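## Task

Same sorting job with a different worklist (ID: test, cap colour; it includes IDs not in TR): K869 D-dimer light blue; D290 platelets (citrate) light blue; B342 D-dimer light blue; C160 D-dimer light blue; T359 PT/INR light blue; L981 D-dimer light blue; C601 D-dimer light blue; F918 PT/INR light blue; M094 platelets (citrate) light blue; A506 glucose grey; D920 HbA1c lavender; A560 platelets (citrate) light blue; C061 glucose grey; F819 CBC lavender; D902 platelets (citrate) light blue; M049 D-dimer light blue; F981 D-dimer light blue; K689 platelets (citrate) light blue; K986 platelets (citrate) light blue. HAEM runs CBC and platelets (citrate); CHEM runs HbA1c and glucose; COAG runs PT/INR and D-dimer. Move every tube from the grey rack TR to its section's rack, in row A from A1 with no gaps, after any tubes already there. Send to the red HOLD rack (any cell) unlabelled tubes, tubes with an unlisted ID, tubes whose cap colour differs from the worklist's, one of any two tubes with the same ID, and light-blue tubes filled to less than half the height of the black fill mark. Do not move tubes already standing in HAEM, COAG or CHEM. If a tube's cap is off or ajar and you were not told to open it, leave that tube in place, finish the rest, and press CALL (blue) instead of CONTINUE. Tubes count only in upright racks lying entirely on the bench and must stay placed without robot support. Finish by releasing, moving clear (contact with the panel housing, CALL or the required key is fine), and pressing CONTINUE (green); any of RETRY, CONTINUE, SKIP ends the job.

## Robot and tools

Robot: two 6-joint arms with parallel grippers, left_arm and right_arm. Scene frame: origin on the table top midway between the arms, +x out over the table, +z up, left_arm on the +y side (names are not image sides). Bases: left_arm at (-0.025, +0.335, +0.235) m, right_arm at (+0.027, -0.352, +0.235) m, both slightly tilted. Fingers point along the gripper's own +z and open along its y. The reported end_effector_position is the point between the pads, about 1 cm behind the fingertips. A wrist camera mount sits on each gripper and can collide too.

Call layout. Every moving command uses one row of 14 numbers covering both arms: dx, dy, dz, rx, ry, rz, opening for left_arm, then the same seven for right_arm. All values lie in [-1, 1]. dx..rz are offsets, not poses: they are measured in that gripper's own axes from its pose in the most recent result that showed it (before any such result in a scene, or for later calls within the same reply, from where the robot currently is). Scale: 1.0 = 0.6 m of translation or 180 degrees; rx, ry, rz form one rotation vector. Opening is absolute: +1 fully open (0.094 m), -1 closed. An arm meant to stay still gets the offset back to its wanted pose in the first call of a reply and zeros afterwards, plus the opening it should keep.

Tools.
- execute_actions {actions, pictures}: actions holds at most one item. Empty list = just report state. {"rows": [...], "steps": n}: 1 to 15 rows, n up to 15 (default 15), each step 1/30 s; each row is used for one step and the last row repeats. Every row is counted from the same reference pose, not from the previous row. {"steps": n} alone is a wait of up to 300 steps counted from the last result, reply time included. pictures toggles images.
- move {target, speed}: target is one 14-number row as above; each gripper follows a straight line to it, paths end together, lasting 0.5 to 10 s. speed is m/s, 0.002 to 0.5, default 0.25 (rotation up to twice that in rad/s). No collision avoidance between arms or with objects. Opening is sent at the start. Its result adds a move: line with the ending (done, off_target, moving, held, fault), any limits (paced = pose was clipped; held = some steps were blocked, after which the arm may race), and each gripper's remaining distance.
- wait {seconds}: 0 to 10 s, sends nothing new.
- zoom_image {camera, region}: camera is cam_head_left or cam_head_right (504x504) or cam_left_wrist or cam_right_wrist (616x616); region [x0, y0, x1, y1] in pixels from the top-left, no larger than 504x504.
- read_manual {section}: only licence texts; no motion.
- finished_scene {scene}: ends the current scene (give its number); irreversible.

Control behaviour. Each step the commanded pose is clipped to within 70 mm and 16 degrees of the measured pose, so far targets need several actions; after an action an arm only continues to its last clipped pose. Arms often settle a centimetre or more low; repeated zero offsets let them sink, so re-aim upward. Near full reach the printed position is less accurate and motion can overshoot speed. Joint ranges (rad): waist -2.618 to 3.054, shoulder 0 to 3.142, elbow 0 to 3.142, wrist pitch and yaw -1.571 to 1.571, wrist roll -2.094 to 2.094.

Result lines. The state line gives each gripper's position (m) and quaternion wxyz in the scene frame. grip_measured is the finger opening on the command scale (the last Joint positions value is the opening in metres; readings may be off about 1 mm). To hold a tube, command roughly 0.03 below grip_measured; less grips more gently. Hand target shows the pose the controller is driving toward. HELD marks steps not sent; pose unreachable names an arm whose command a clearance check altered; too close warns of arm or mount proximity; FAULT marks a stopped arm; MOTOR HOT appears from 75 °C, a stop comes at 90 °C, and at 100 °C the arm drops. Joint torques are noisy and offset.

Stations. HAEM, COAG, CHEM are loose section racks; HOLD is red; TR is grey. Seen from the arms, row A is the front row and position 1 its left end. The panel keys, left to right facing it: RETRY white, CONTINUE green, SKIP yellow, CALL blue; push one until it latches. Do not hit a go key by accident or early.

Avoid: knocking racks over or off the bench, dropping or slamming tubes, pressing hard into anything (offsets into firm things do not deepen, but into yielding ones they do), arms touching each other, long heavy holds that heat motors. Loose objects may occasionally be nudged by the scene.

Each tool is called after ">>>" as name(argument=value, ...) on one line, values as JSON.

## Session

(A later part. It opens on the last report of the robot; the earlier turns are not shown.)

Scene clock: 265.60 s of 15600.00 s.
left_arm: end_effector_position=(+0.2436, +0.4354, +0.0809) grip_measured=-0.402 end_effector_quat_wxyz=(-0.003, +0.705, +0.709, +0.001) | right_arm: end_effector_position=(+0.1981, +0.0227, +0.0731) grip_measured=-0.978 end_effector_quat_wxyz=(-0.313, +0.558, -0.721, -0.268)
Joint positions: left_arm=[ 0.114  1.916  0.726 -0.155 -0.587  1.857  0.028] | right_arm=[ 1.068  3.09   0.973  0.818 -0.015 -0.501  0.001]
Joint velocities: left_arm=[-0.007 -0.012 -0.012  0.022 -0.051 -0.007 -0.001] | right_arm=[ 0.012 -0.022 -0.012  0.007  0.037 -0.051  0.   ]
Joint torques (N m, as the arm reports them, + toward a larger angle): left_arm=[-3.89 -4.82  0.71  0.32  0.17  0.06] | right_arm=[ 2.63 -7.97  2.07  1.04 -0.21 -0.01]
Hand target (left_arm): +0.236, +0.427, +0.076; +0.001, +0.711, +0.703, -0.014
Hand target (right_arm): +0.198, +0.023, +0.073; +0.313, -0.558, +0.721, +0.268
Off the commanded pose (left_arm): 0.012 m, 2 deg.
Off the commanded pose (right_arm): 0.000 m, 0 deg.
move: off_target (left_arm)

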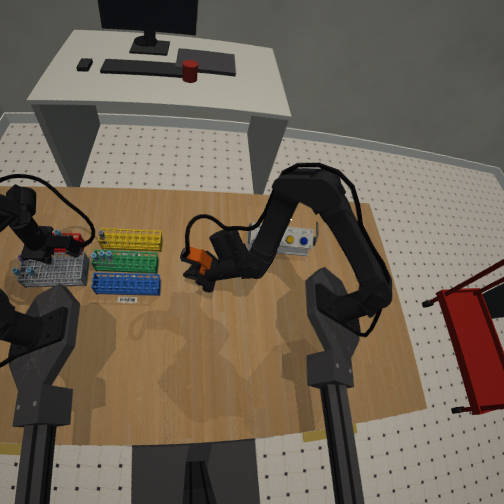

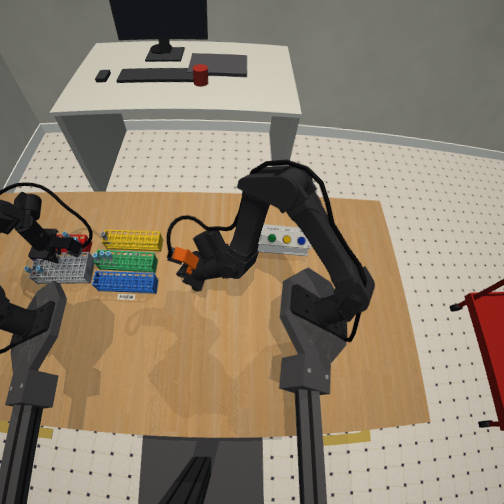

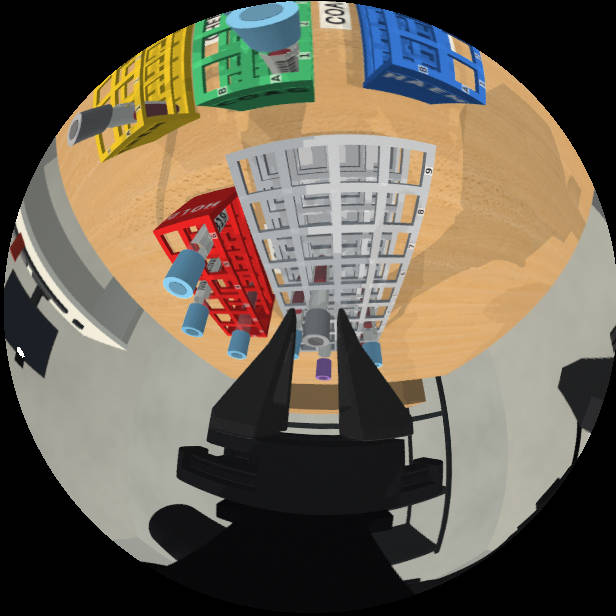

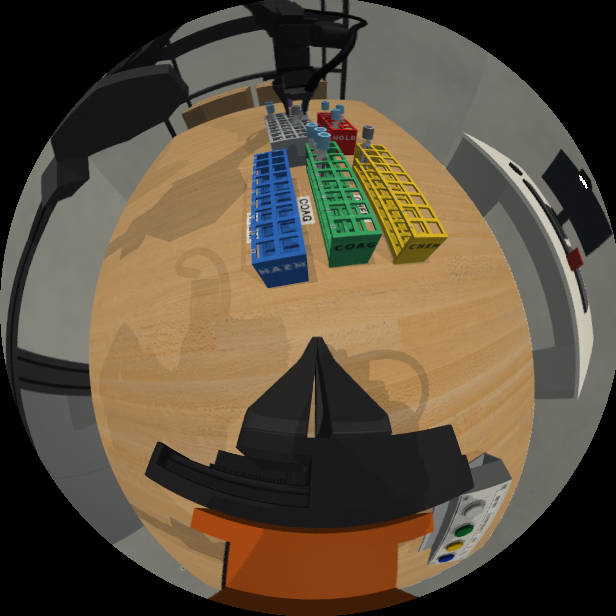

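>>> execute_actions(actions=[{"rows":[[0,0,0,0,0,0,-0.73,0,0,0,0,0,0,-1]],"steps":7}], pictures=false)

>>> move(target=[0,0.01,-0.18,-0.005,0,0,-0.73,0,0,0,0,0,0,-1], speed=0.12)

>>> move(target=[-0.29,-0.045,-0.01,0,0,-0.7,-0.73,0,0,0,0,0,0,-1], speed=0.4)

>>> zoom_image(camera="cam_right_wrist", region=[240,50,340,150])

Scene clock: 271.60 s of 15600.00 s.
left_arm: end_effector_position=(+0.2439, +0.4355, +0.0809) grip_measured=-0.711 end_effector_quat_wxyz=(-0.003, +0.705, +0.709, +0.002) | right_arm: end_effector_position=(+0.1981, +0.0227, +0.0731) grip_measured=-0.978 end_effector_quat_wxyz=(-0.313, +0.558, -0.721, -0.268)
Joint positions: left_arm=[ 0.114  1.916  0.726 -0.153 -0.588  1.858  0.014] | right_arm=[ 1.068  3.09   0.973  0.818 -0.015 -0.501  0.001]
Joint velocities: left_arm=[-0.027  0.012 -0.007 -0.066  0.037 -0.007 -0.   ] | right_arm=[-0.022 -0.022 -0.002 -0.022 -0.037 -0.007 -0.   ]
Joint torques (N m, as the arm reports them, + toward a larger angle): left_arm=[-4.28 -6.07  1.64  0.25 -0.05 -0.04] | right_arm=[ 2.73 -7.95  2.1   1.01 -0.2  -0.01]
Hand target (left_arm): +0.244, +0.435, +0.081; -0.003, +0.705, +0.709, +0.001
Hand target (right_arm): +0.198, +0.023, +0.073; +0.313, -0.558, +0.721, +0.268
Off the commanded pose (left_arm): 0.000 m, 0 deg.
Off the commanded pose (right_arm): 0.000 m, 0 deg.
Steps of this call (steps 1 to 90: nothing new was sent; then 2.77 s passed at rest; steps 91 to 97: all 7 steps of this action). Readings (end_effector_position):
91: left_arm (+0.2440, +0.4354, +0.0809) | right_arm (+0.1981, +0.0227, +0.0731)
92: left_arm (+0.2439, +0.4355, +0.0809) | right_arm (+0.1981, +0.0227, +0.0731)
94: left_arm (+0.2439, +0.4355, +0.0809) | right_arm (+0.1981, +0.0227, +0.0731)
97: the state above

Scene clock: 273.40 s of 15600.00 s.
left_arm: end_effector_position=(+0.2454, +0.4346, +0.1797) grip_measured=-0.711 end_effector_quat_wxyz=(-0.003, +0.705, +0.710, +0.000) | right_arm: end_effector_position=(+0.1981, +0.0227, +0.0731) grip_measured=-0.978 end_effector_quat_wxyz=(-0.313, +0.558, -0.721, -0.268)
Joint positions: left_arm=[-0.099  1.663  0.845 -0.675 -0.62   1.598  0.014] | right_arm=[ 1.068  3.09   0.973  0.818 -0.015 -0.501  0.001]
Joint velocities: left_arm=[-0.007  0.012  0.002  0.095 -0.037 -0.037  0.001] | right_arm=[-0.017 -0.002  0.022 -0.007 -0.022 -0.007  0.001]
Joint torques (N m, as the arm reports them, + toward a larger angle): left_arm=[-5.16 -6.41  5.17  0.01 -0.03 -0.07] | right_arm=[ 2.66 -7.93  2.08  1.03 -0.21 -0.01]
Hand target (left_arm): +0.251, +0.435, +0.189; +0.005, +0.705, +0.709, +0.007
Hand target (right_arm): +0.198, +0.023, +0.073; +0.313, -0.558, +0.721, +0.268
Off the commanded pose (left_arm): 0.010 m, 1 deg.
Off the commanded pose (right_arm): 0.000 m, 0 deg.
move: done

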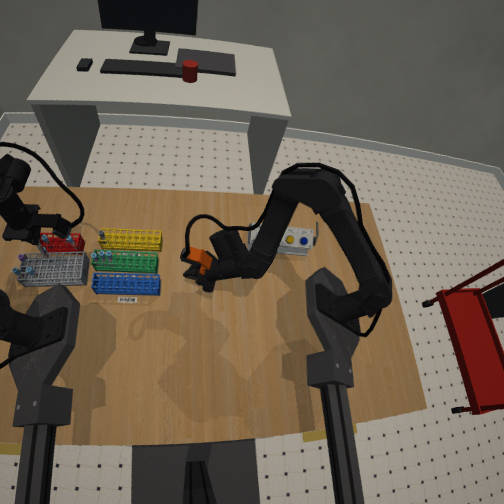

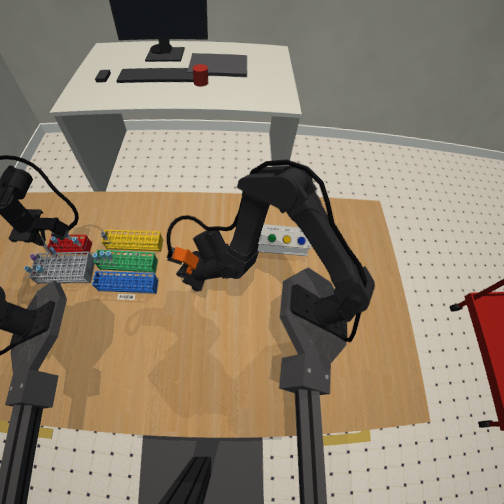

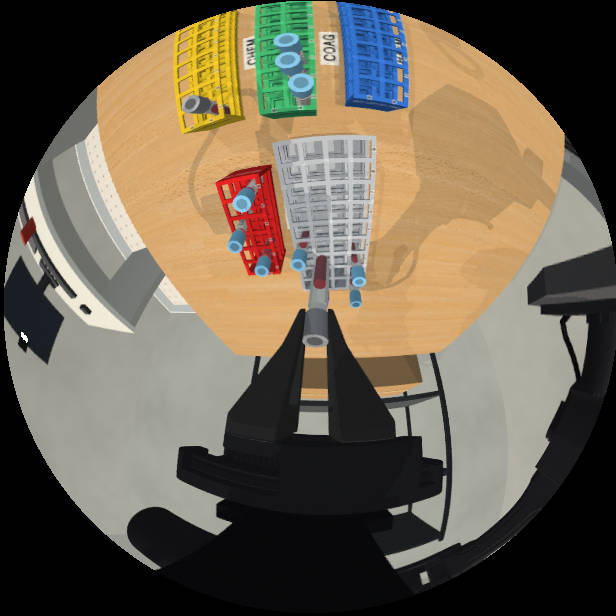

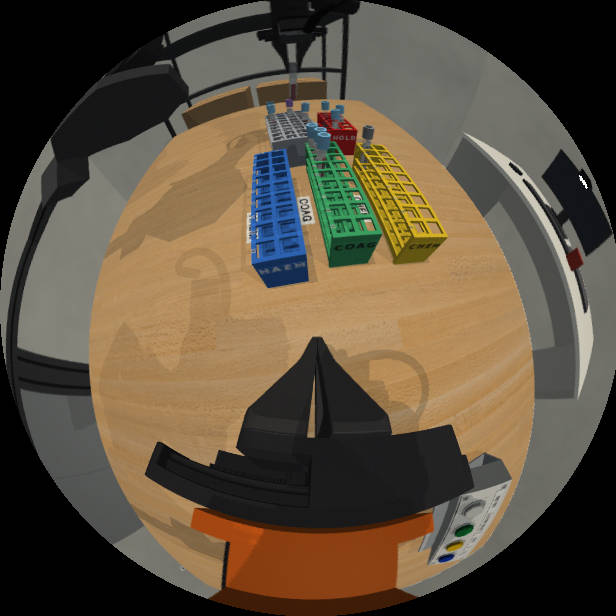

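Scene clock: 276.90 s of 15600.00 s.
left_arm: end_effector_position=(+0.2121, +0.2650, +0.1838) grip_measured=-0.711 end_effector_quat_wxyz=(-0.007, -0.315, +0.949, +0.001) | right_arm: end_effector_position=(+0.1981, +0.0227, +0.0731) grip_measured=-0.978 end_effector_quat_wxyz=(-0.313, +0.558, -0.721, -0.268)
Joint positions: left_arm=[-0.641  2.063  0.865 -0.671 -0.547 -1.261  0.014] | right_arm=[ 1.068  3.09   0.973  0.818 -0.015 -0.501  0.001]
Joint velocities: left_arm=[ 0.012 -0.012 -0.007  0.037 -0.007 -0.022  0.   ] | right_arm=[-0.002 -0.012 -0.007 -0.037 -0.007  0.095 -0.   ]
Joint torques (N m, as the arm reports them, + toward a larger angle): left_arm=[-5.84 -4.19  5.08  0.21 -0.03 -0.03] | right_arm=[ 2.67 -7.89  2.09  1.04 -0.19 -0.03]
Hand target (left_arm): +0.216, +0.258, +0.186; -0.001, -0.312, +0.950, -0.001
Hand target (right_arm): +0.198, +0.023, +0.073; +0.313, -0.558, +0.721, +0.268
Off the commanded pose (left_arm): 0.009 m, 1 deg.
Off the commanded pose (right_arm): 0.000 m, 0 deg.
move: done

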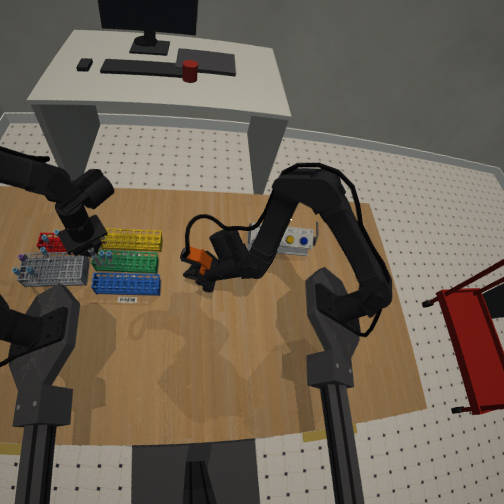

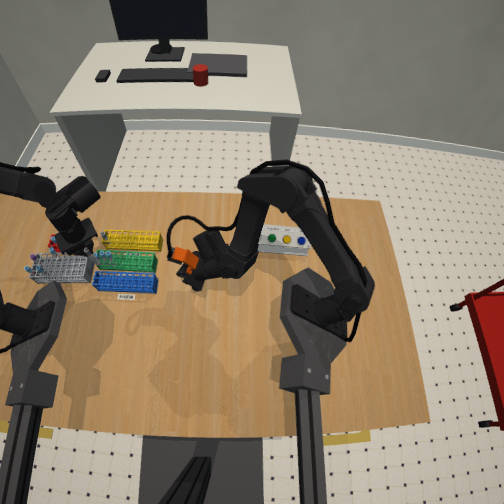

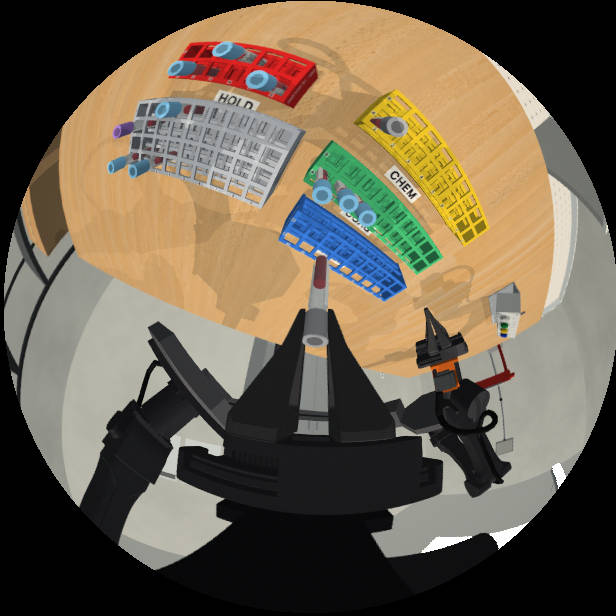

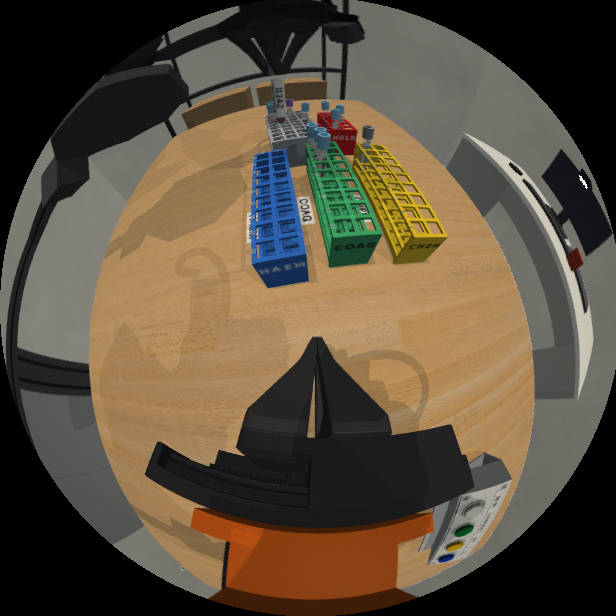

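Region (240, 50, 340, 150) of cam_right_wrist's 616x616 image, scaled by 5.040, with more detail than that image has.

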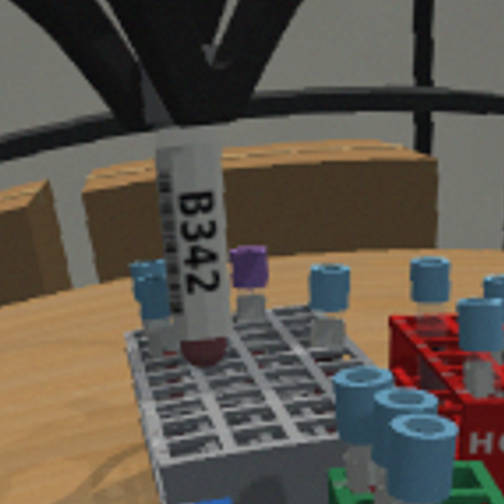

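>>> move(target=[-0.302,0.13,-0.01,0,0,0.705,-0.73,0,0,0,0,0,0,-1], speed=0.4)

>>> move(target=[-0.013,-0.008,0.05,0.004,-0.012,0.004,-0.73,0,0,0,0,0,0,-1], speed=0.06)

>>> zoom_image(camera="cam_left_wrist", region=[240,200,390,350])

Scene clock: 287.07 s of 15600.00 s.
left_arm: end_effector_position=(+0.3100, +0.4313, +0.1776) grip_measured=-0.711 end_effector_quat_wxyz=(-0.017, +0.709, +0.705, -0.006) | right_arm: end_effector_position=(+0.1981, +0.0227, +0.0731) grip_measured=-0.978 end_effector_quat_wxyz=(-0.313, +0.558, -0.721, -0.268)
Joint positions: left_arm=[-0.115  1.913  1.158 -0.783 -0.632  1.573  0.014] | right_arm=[ 1.068  3.09   0.973  0.818 -0.015 -0.501  0.001]
Joint velocities: left_arm=[-0.012  0.007  0.017 -0.037 -0.007 -0.037 -0.001] | right_arm=[-0.007  0.007 -0.002 -0.022 -0.022 -0.007  0.001]
Joint torques (N m, as the arm reports them, + toward a larger angle): left_arm=[-4.83 -8.47  5.02 -0.09  0.04  0.07] | right_arm=[ 2.64 -7.88  2.05  1.03 -0.24 -0.01]
Hand target (left_arm): +0.314, +0.437, +0.186; -0.008, +0.708, +0.706, -0.005
Hand target (right_arm): +0.198, +0.023, +0.073; +0.313, -0.558, +0.721, +0.268
Off the commanded pose (left_arm): 0.011 m, 1 deg.
Off the commanded pose (right_arm): 0.000 m, 0 deg.
After step 90, 3.70 s passed at rest.
move: off_target (left_arm)

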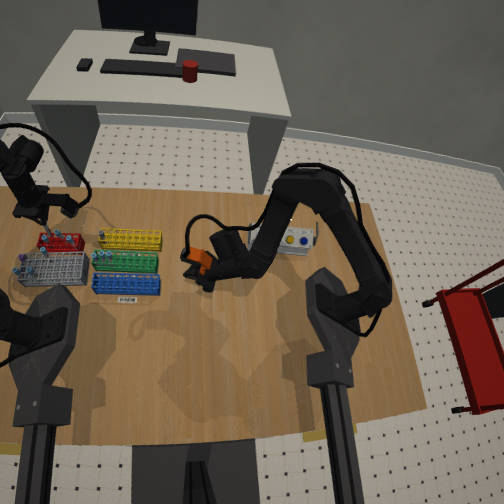

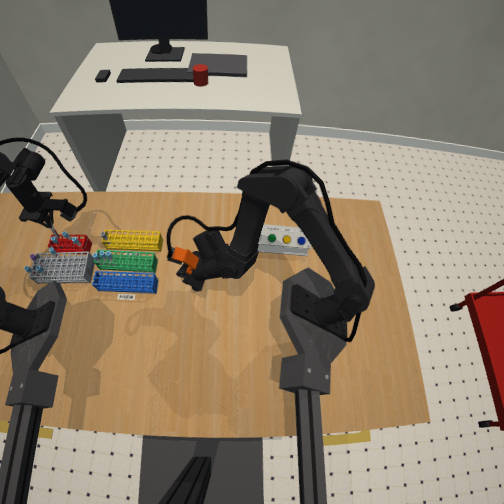

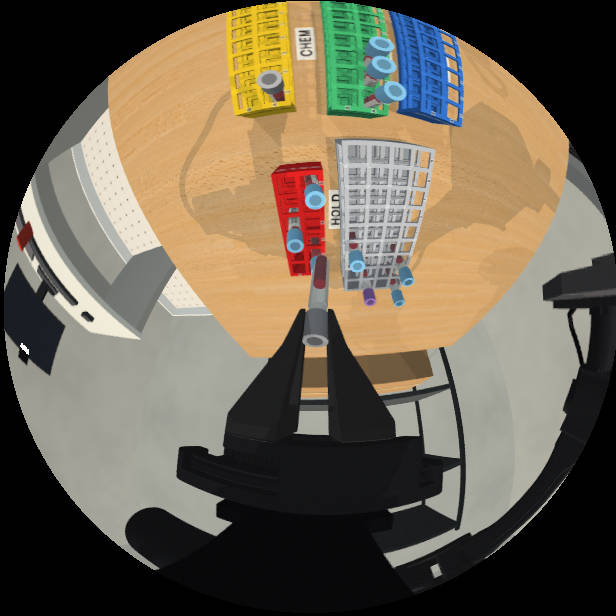

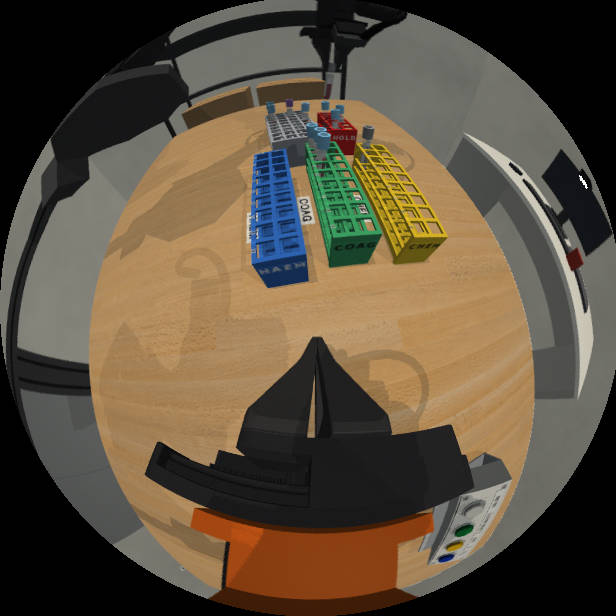

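Scene clock: 288.07 s of 15600.00 s.
left_arm: end_effector_position=(+0.3080, +0.4320, +0.1541) grip_measured=-0.711 end_effector_quat_wxyz=(-0.012, +0.708, +0.706, -0.011) | right_arm: end_effector_position=(+0.1981, +0.0227, +0.0731) grip_measured=-0.978 end_effector_quat_wxyz=(-0.313, +0.558, -0.721, -0.268)
Joint positions: left_arm=[-0.066  1.939  1.115 -0.679 -0.616  1.63   0.014] | right_arm=[ 1.068  3.09   0.973  0.818 -0.015 -0.501  0.001]
Joint velocities: left_arm=[ 0.007  0.007 -0.002  0.051  0.007  0.037  0.   ] | right_arm=[-0.017  0.022 -0.002 -0.037 -0.066  0.051  0.001]
Joint torques (N m, as the arm reports them, + toward a larger angle): left_arm=[-5.04 -5.82  2.56  0.3   0.18  0.04] | right_arm=[ 2.64 -7.9   2.02  1.02 -0.19 -0.01]
Hand target (left_arm): +0.304, +0.424, +0.148; -0.008, +0.713, +0.700, -0.024
Hand target (right_arm): +0.198, +0.023, +0.073; +0.313, -0.558, +0.721, +0.268
Off the commanded pose (left_arm): 0.011 m, 2 deg.
Off the commanded pose (right_arm): 0.000 m, 0 deg.
move: off_target (left_arm)

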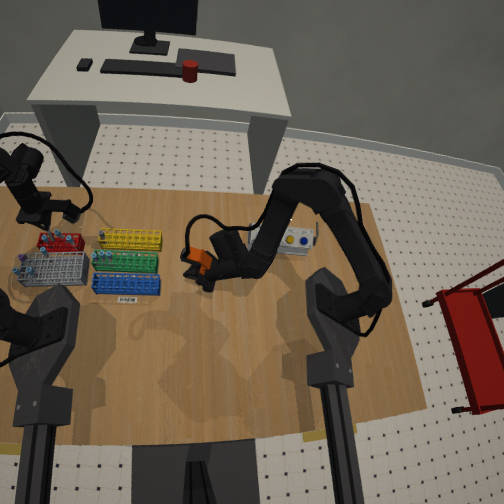

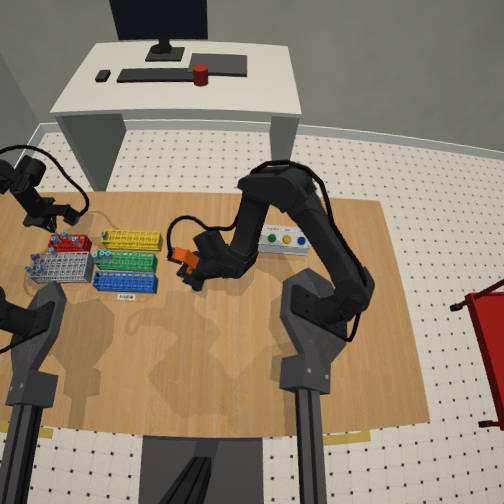

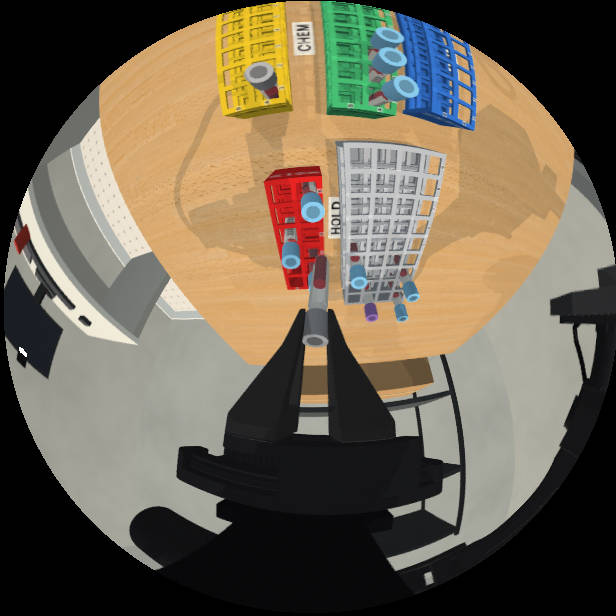

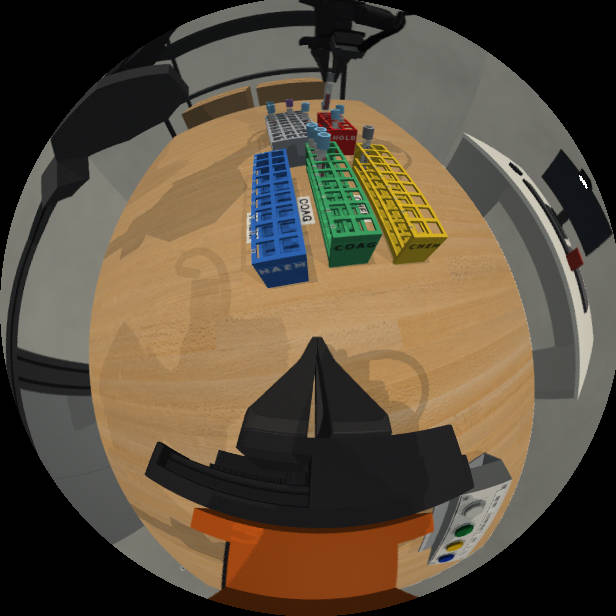

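Region (240, 200, 390, 350) of cam_left_wrist's 616x616 image, scaled by 3.360, with more detail than that image has.

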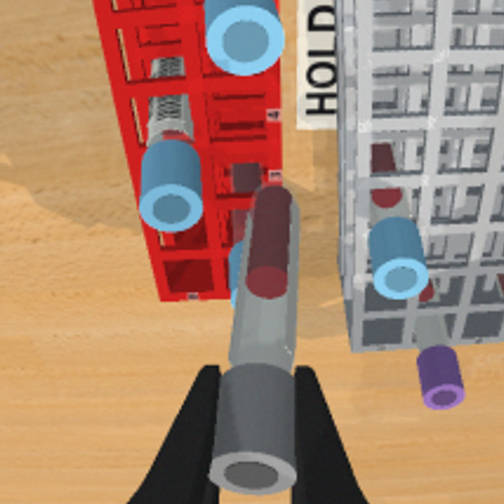

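>>> move(target=[0,-0.002,0.043,-0.025,-0.006,0.003,-0.73,0,0,0,0,0,0,-1], speed=0.05)

>>> zoom_image(camera="cam_left_wrist", region=[240,200,390,350])

Scene clock: 292.53 s of 15600.00 s.
left_arm: end_effector_position=(+0.3020, +0.4333, +0.1299) grip_measured=-0.711 end_effector_quat_wxyz=(+0.004, +0.719, +0.695, +0.006) | right_arm: end_effector_position=(+0.1981, +0.0227, +0.0731) grip_measured=-0.978 end_effector_quat_wxyz=(-0.313, +0.558, -0.721, -0.268)
Joint positions: left_arm=[-0.017  1.931  1.001 -0.483 -0.607  1.751  0.014] | right_arm=[ 1.068  3.09   0.973  0.818 -0.015 -0.501  0.001]
Joint velocities: left_arm=[ 0.002 -0.002 -0.002 -0.037 -0.022 -0.022 -0.002] | right_arm=[ 0.007  0.002  0.007  0.095 -0.022  0.007  0.   ]
Joint torques (N m, as the arm reports them, + toward a larger angle): left_arm=[-4.3  -7.7   1.77  0.78  0.22  0.05] | right_arm=[ 2.6  -7.95  2.03  1.04 -0.21 -0.04]
Hand target (left_arm): +0.306, +0.432, +0.129; +0.022, +0.711, +0.702, +0.010
Hand target (right_arm): +0.198, +0.023, +0.073; +0.313, -0.558, +0.721, +0.268
Off the commanded pose (left_arm): 0.004 m, 3 deg.
Off the commanded pose (right_arm): 0.000 m, 0 deg.
After step 90, 0.33 s passed at rest.
move: off_target (left_arm)

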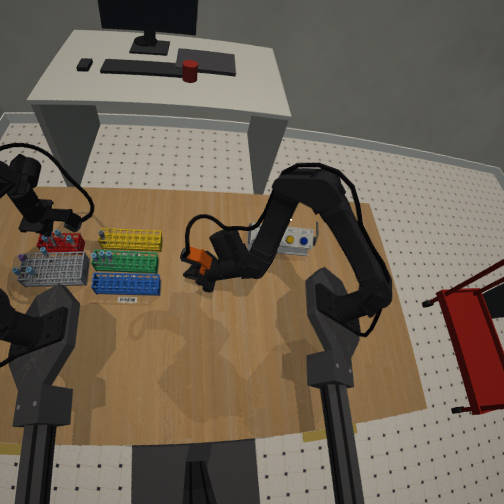

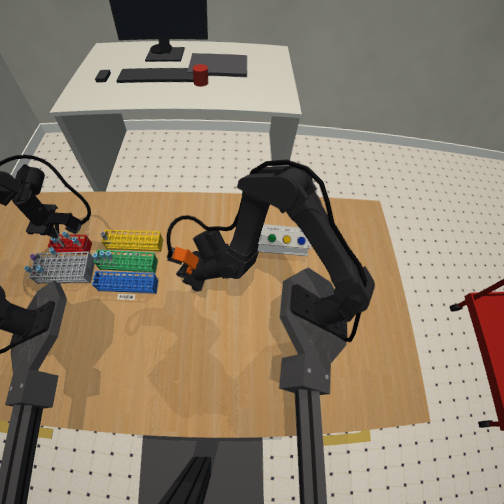

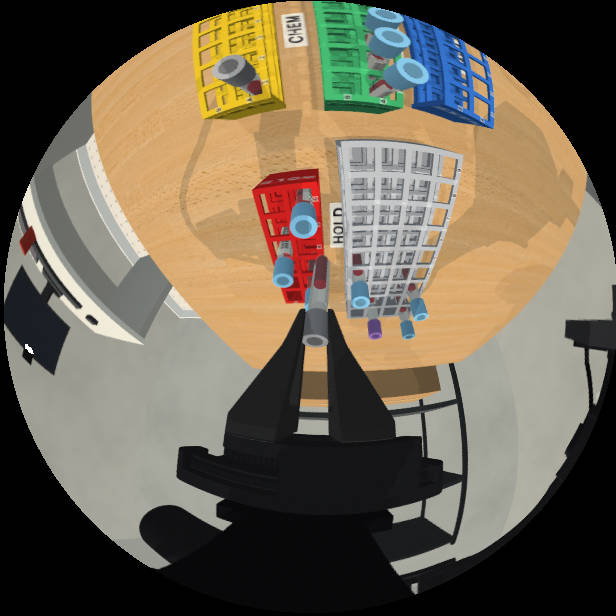

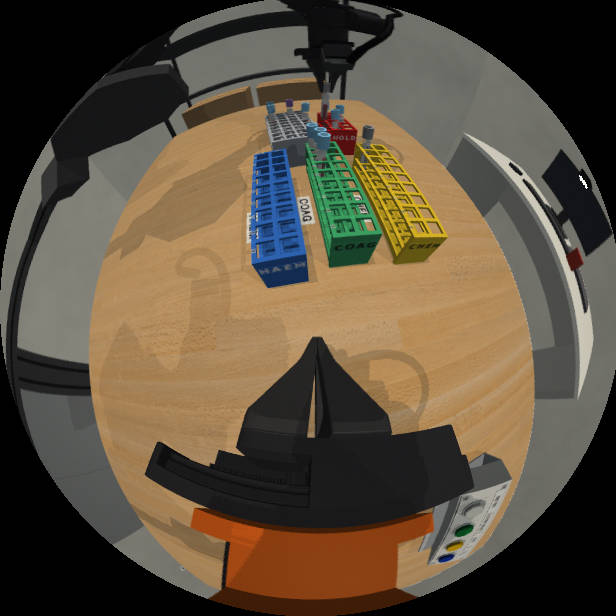

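Region (240, 200, 390, 350) of cam_left_wrist's 616x616 image, scaled by 3.360, with more detail than that image has.

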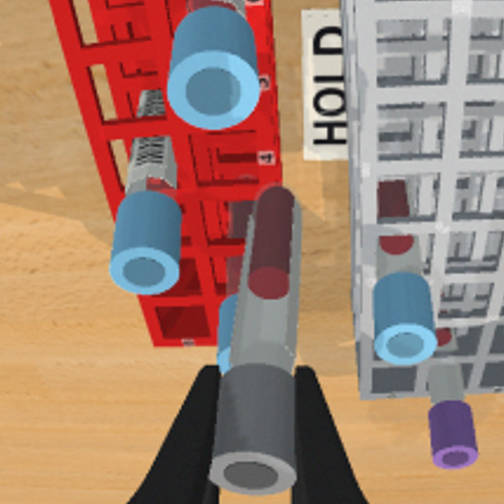

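>>> execute_actions(actions=[{"rows":[[0.013,0.022,-0.012,-0.015,0.012,-0.005,-0.73,0,0,0,0,0,0,-1]],"steps":14}])

>>> zoom_image(camera="cam_left_wrist", region=[240,200,390,350])

Scene clock: 296.20 s of 15600.00 s.
left_arm: end_effector_position=(+0.3019, +0.4348, +0.1301) grip_measured=-0.711 end_effector_quat_wxyz=(-0.000, +0.720, +0.694, +0.010) | right_arm: end_effector_position=(+0.1981, +0.0227, +0.0731) grip_measured=-0.978 end_effector_quat_wxyz=(-0.313, +0.558, -0.721, -0.268)
Joint positions: left_arm=[-0.018  1.931  1.001 -0.483 -0.618  1.754  0.014] | right_arm=[ 1.068  3.09   0.973  0.818 -0.015 -0.501  0.001]
Joint velocities: left_arm=[-0.012 -0.007  0.002 -0.066  0.051  0.037  0.   ] | right_arm=[-0.007 -0.037  0.007  0.007 -0.051  0.022 -0.   ]
Joint torques (N m, as the arm reports them, + toward a larger angle): left_arm=[-5.7  -7.91  3.75  0.61 -0.2   0.05] | right_arm=[ 2.67 -8.    2.04  1.07 -0.2  -0.03]
Hand target (left_arm): +0.315, +0.440, +0.138; +0.008, +0.712, +0.701, +0.035
Hand target (right_arm): +0.198, +0.023, +0.073; +0.313, -0.558, +0.721, +0.268
Off the commanded pose (left_arm): 0.016 m, 3 deg.
Off the commanded pose (right_arm): 0.000 m, 0 deg.
Steps of this call (steps 1 to 90: nothing new was sent; then 0.20 s passed at rest; steps 91 to 104: all 14 steps of this action). Readings (end_effector_position):
91: left_arm (+0.3019, +0.4340, +0.1299) | right_arm (+0.1981, +0.0227, +0.0731)
92: left_arm (+0.3018, +0.4345, +0.1299) | right_arm (+0.1981, +0.0227, +0.0731)
94: left_arm (+0.3018, +0.4347, +0.1300) | right_arm (+0.1981, +0.0227, +0.0731)
98: left_arm (+0.3019, +0.4348, +0.1301) | right_arm (+0.1981, +0.0227, +0.0731)
104: the state above

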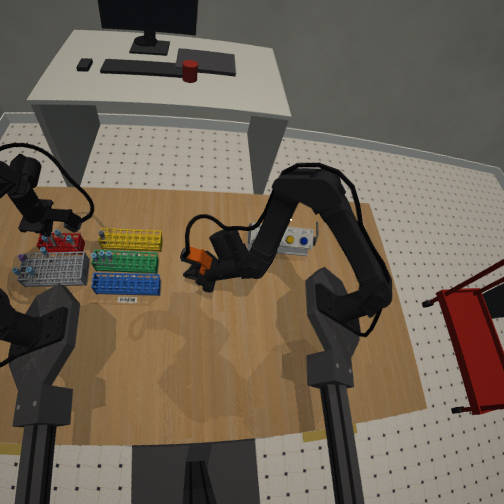

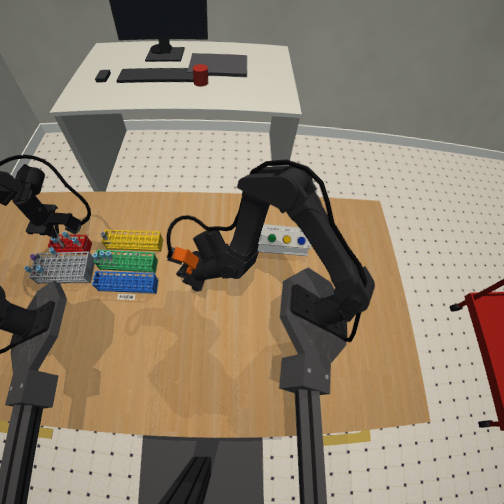

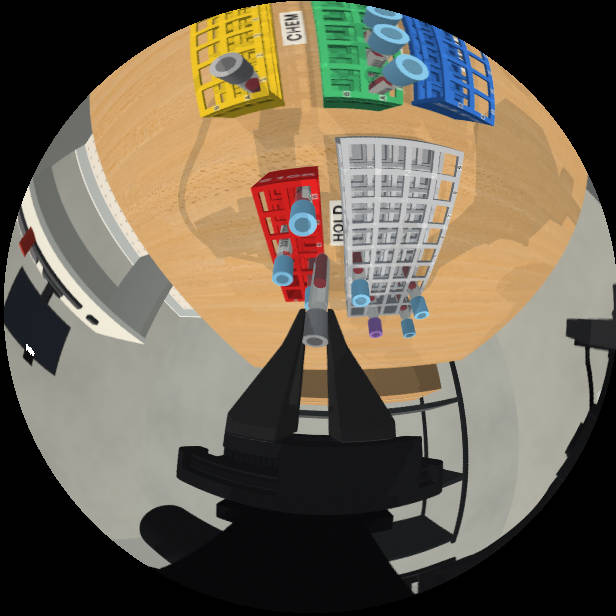

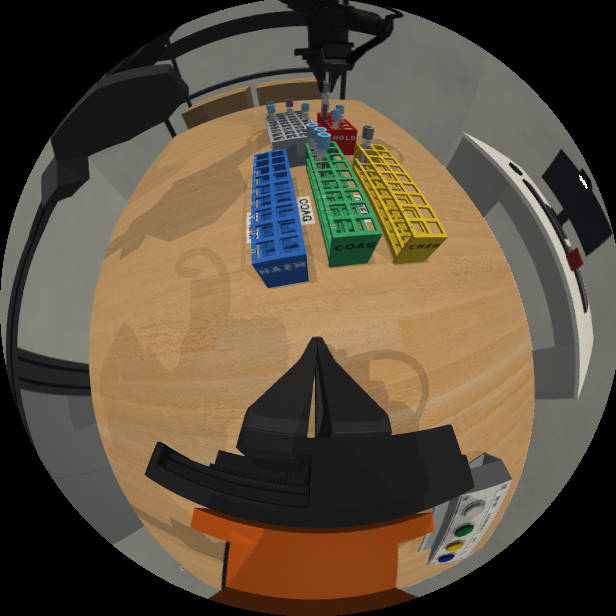

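Region (240, 200, 390, 350) of cam_left_wrist's 616x616 image, scaled by 3.360, with more detail than that image has.

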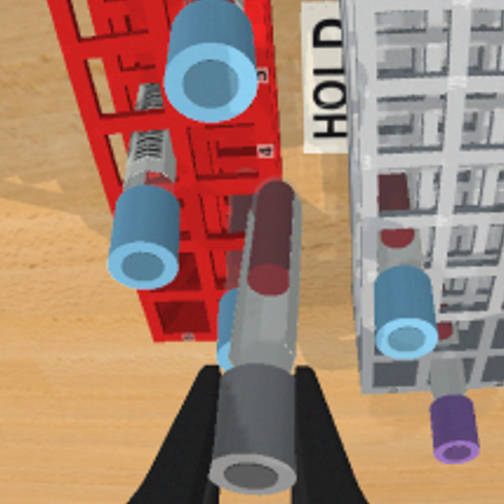

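Friction is absorbing the small moves, so I'll raise the tube and approach again.

>>> move(target=[0.012,0.033,-0.07,-0.005,0,-0.01,-0.73,0,0,0,0,0,0,-1], speed=0.08)

>>> move(target=[-0.01,-0.01,0.057,0.003,-0.008,0.004,-0.73,0,0,0,0,0,0,-1], speed=0.06)

>>> zoom_image(camera="cam_left_wrist", region=[240,200,390,350])

Scene clock: 302.03 s of 15600.00 s.
left_arm: end_effector_position=(+0.3163, +0.4405, +0.1607) grip_measured=-0.711 end_effector_quat_wxyz=(-0.001, +0.708, +0.706, +0.008) | right_arm: end_effector_position=(+0.1981, +0.0227, +0.0731) grip_measured=-0.978 end_effector_quat_wxyz=(-0.313, +0.558, -0.721, -0.268)
Joint positions: left_arm=[-0.062  1.91   1.115 -0.653 -0.624  1.664  0.014] | right_arm=[ 1.068  3.09   0.973  0.818 -0.015 -0.501  0.001]
Joint velocities: left_arm=[ 0.007 -0.012  0.012 -0.066 -0.007  0.022 -0.001] | right_arm=[ 0.002 -0.002  0.007 -0.051 -0.051  0.037 -0.001]
Joint torques (N m, as the arm reports them, + toward a larger angle): left_arm=[-6.65 -8.29  4.76  0.02 -0.03  0.  ] | right_arm=[ 2.66 -7.92  2.1   1.02 -0.21 -0.01]
Hand target (left_arm): +0.322, +0.440, +0.172; +0.006, +0.709, +0.705, +0.015
Hand target (right_arm): +0.198, +0.023, +0.073; +0.313, -0.558, +0.721, +0.268
Off the commanded pose (left_arm): 0.013 m, 1 deg.
Off the commanded pose (right_arm): 0.000 m, 0 deg.
After step 90, 1.67 s passed at rest.
move: off_target (left_arm)

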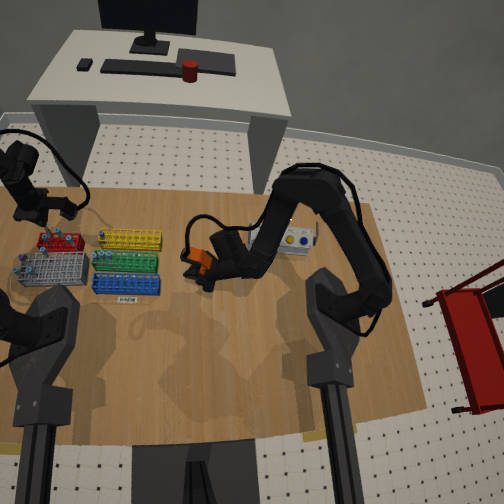

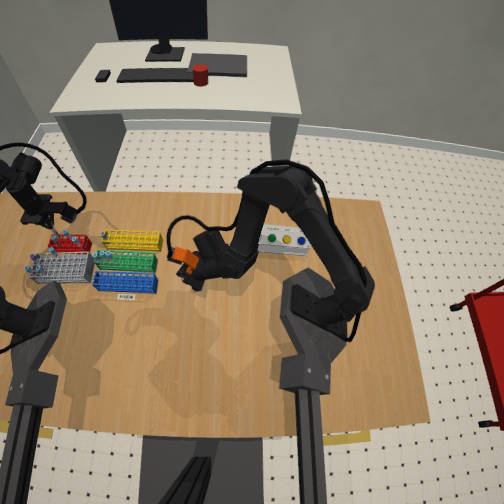

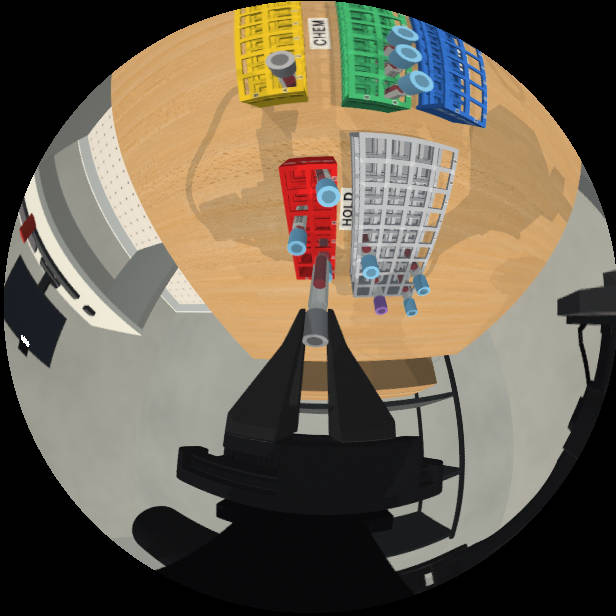

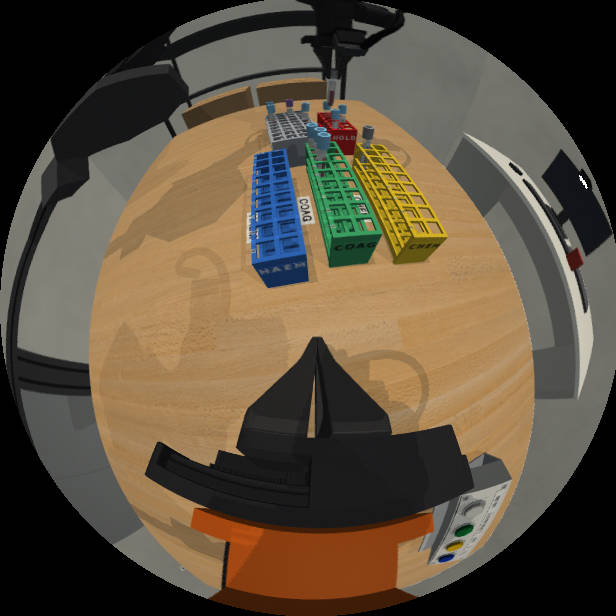

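Scene clock: 303.10 s of 15600.00 s.
left_arm: end_effector_position=(+0.3144, +0.4433, +0.1326) grip_measured=-0.711 end_effector_quat_wxyz=(-0.001, +0.707, +0.707, +0.008) | right_arm: end_effector_position=(+0.1981, +0.0227, +0.0731) grip_measured=-0.978 end_effector_quat_wxyz=(-0.313, +0.558, -0.721, -0.268)
Joint positions: left_arm=[-0.006  1.952  1.071 -0.527 -0.615  1.729  0.014] | right_arm=[ 1.068  3.09   0.973  0.818 -0.015 -0.501  0.001]
Joint velocities: left_arm=[ 0.007  0.017  0.012 -0.081  0.051 -0.022  0.001] | right_arm=[ 0.022  0.002  0.012  0.022 -0.037 -0.022 -0.   ]
Joint torques (N m, as the arm reports them, + toward a larger angle): left_arm=[-5.1  -6.09  2.18  0.36  0.19  0.03] | right_arm=[ 2.7  -7.96  2.    1.   -0.19 -0.01]
Hand target (left_arm): +0.310, +0.435, +0.126; +0.003, +0.712, +0.702, -0.004
Hand target (right_arm): +0.198, +0.023, +0.073; +0.313, -0.558, +0.721, +0.268
Off the commanded pose (left_arm): 0.011 m, 2 deg.
Off the commanded pose (right_arm): 0.000 m, 0 deg.
move: off_target (left_arm)

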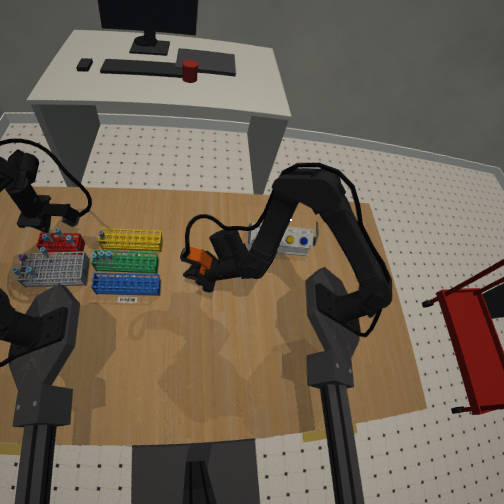

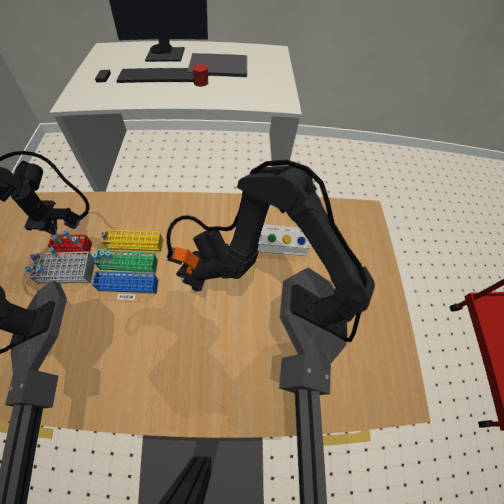

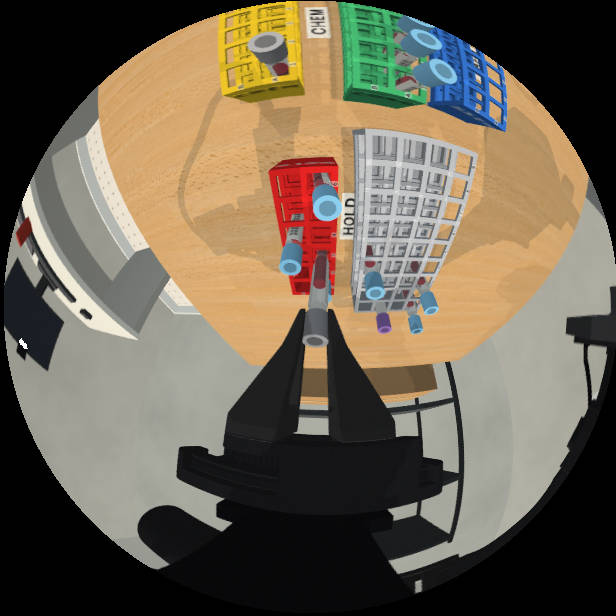

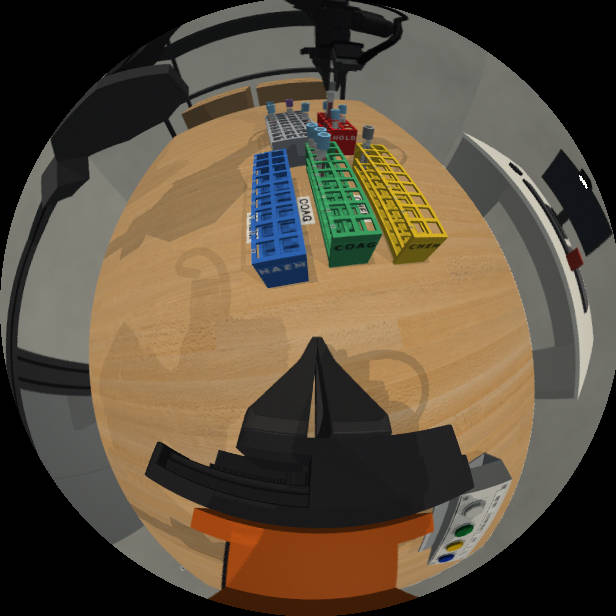

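Region (240, 200, 390, 350) of cam_left_wrist's 616x616 image, scaled by 3.360, with more detail than that image has.

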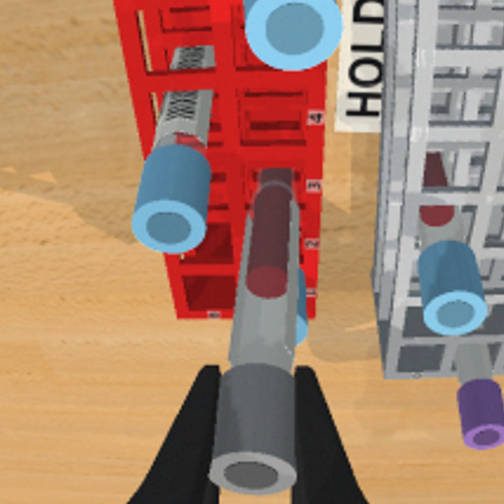

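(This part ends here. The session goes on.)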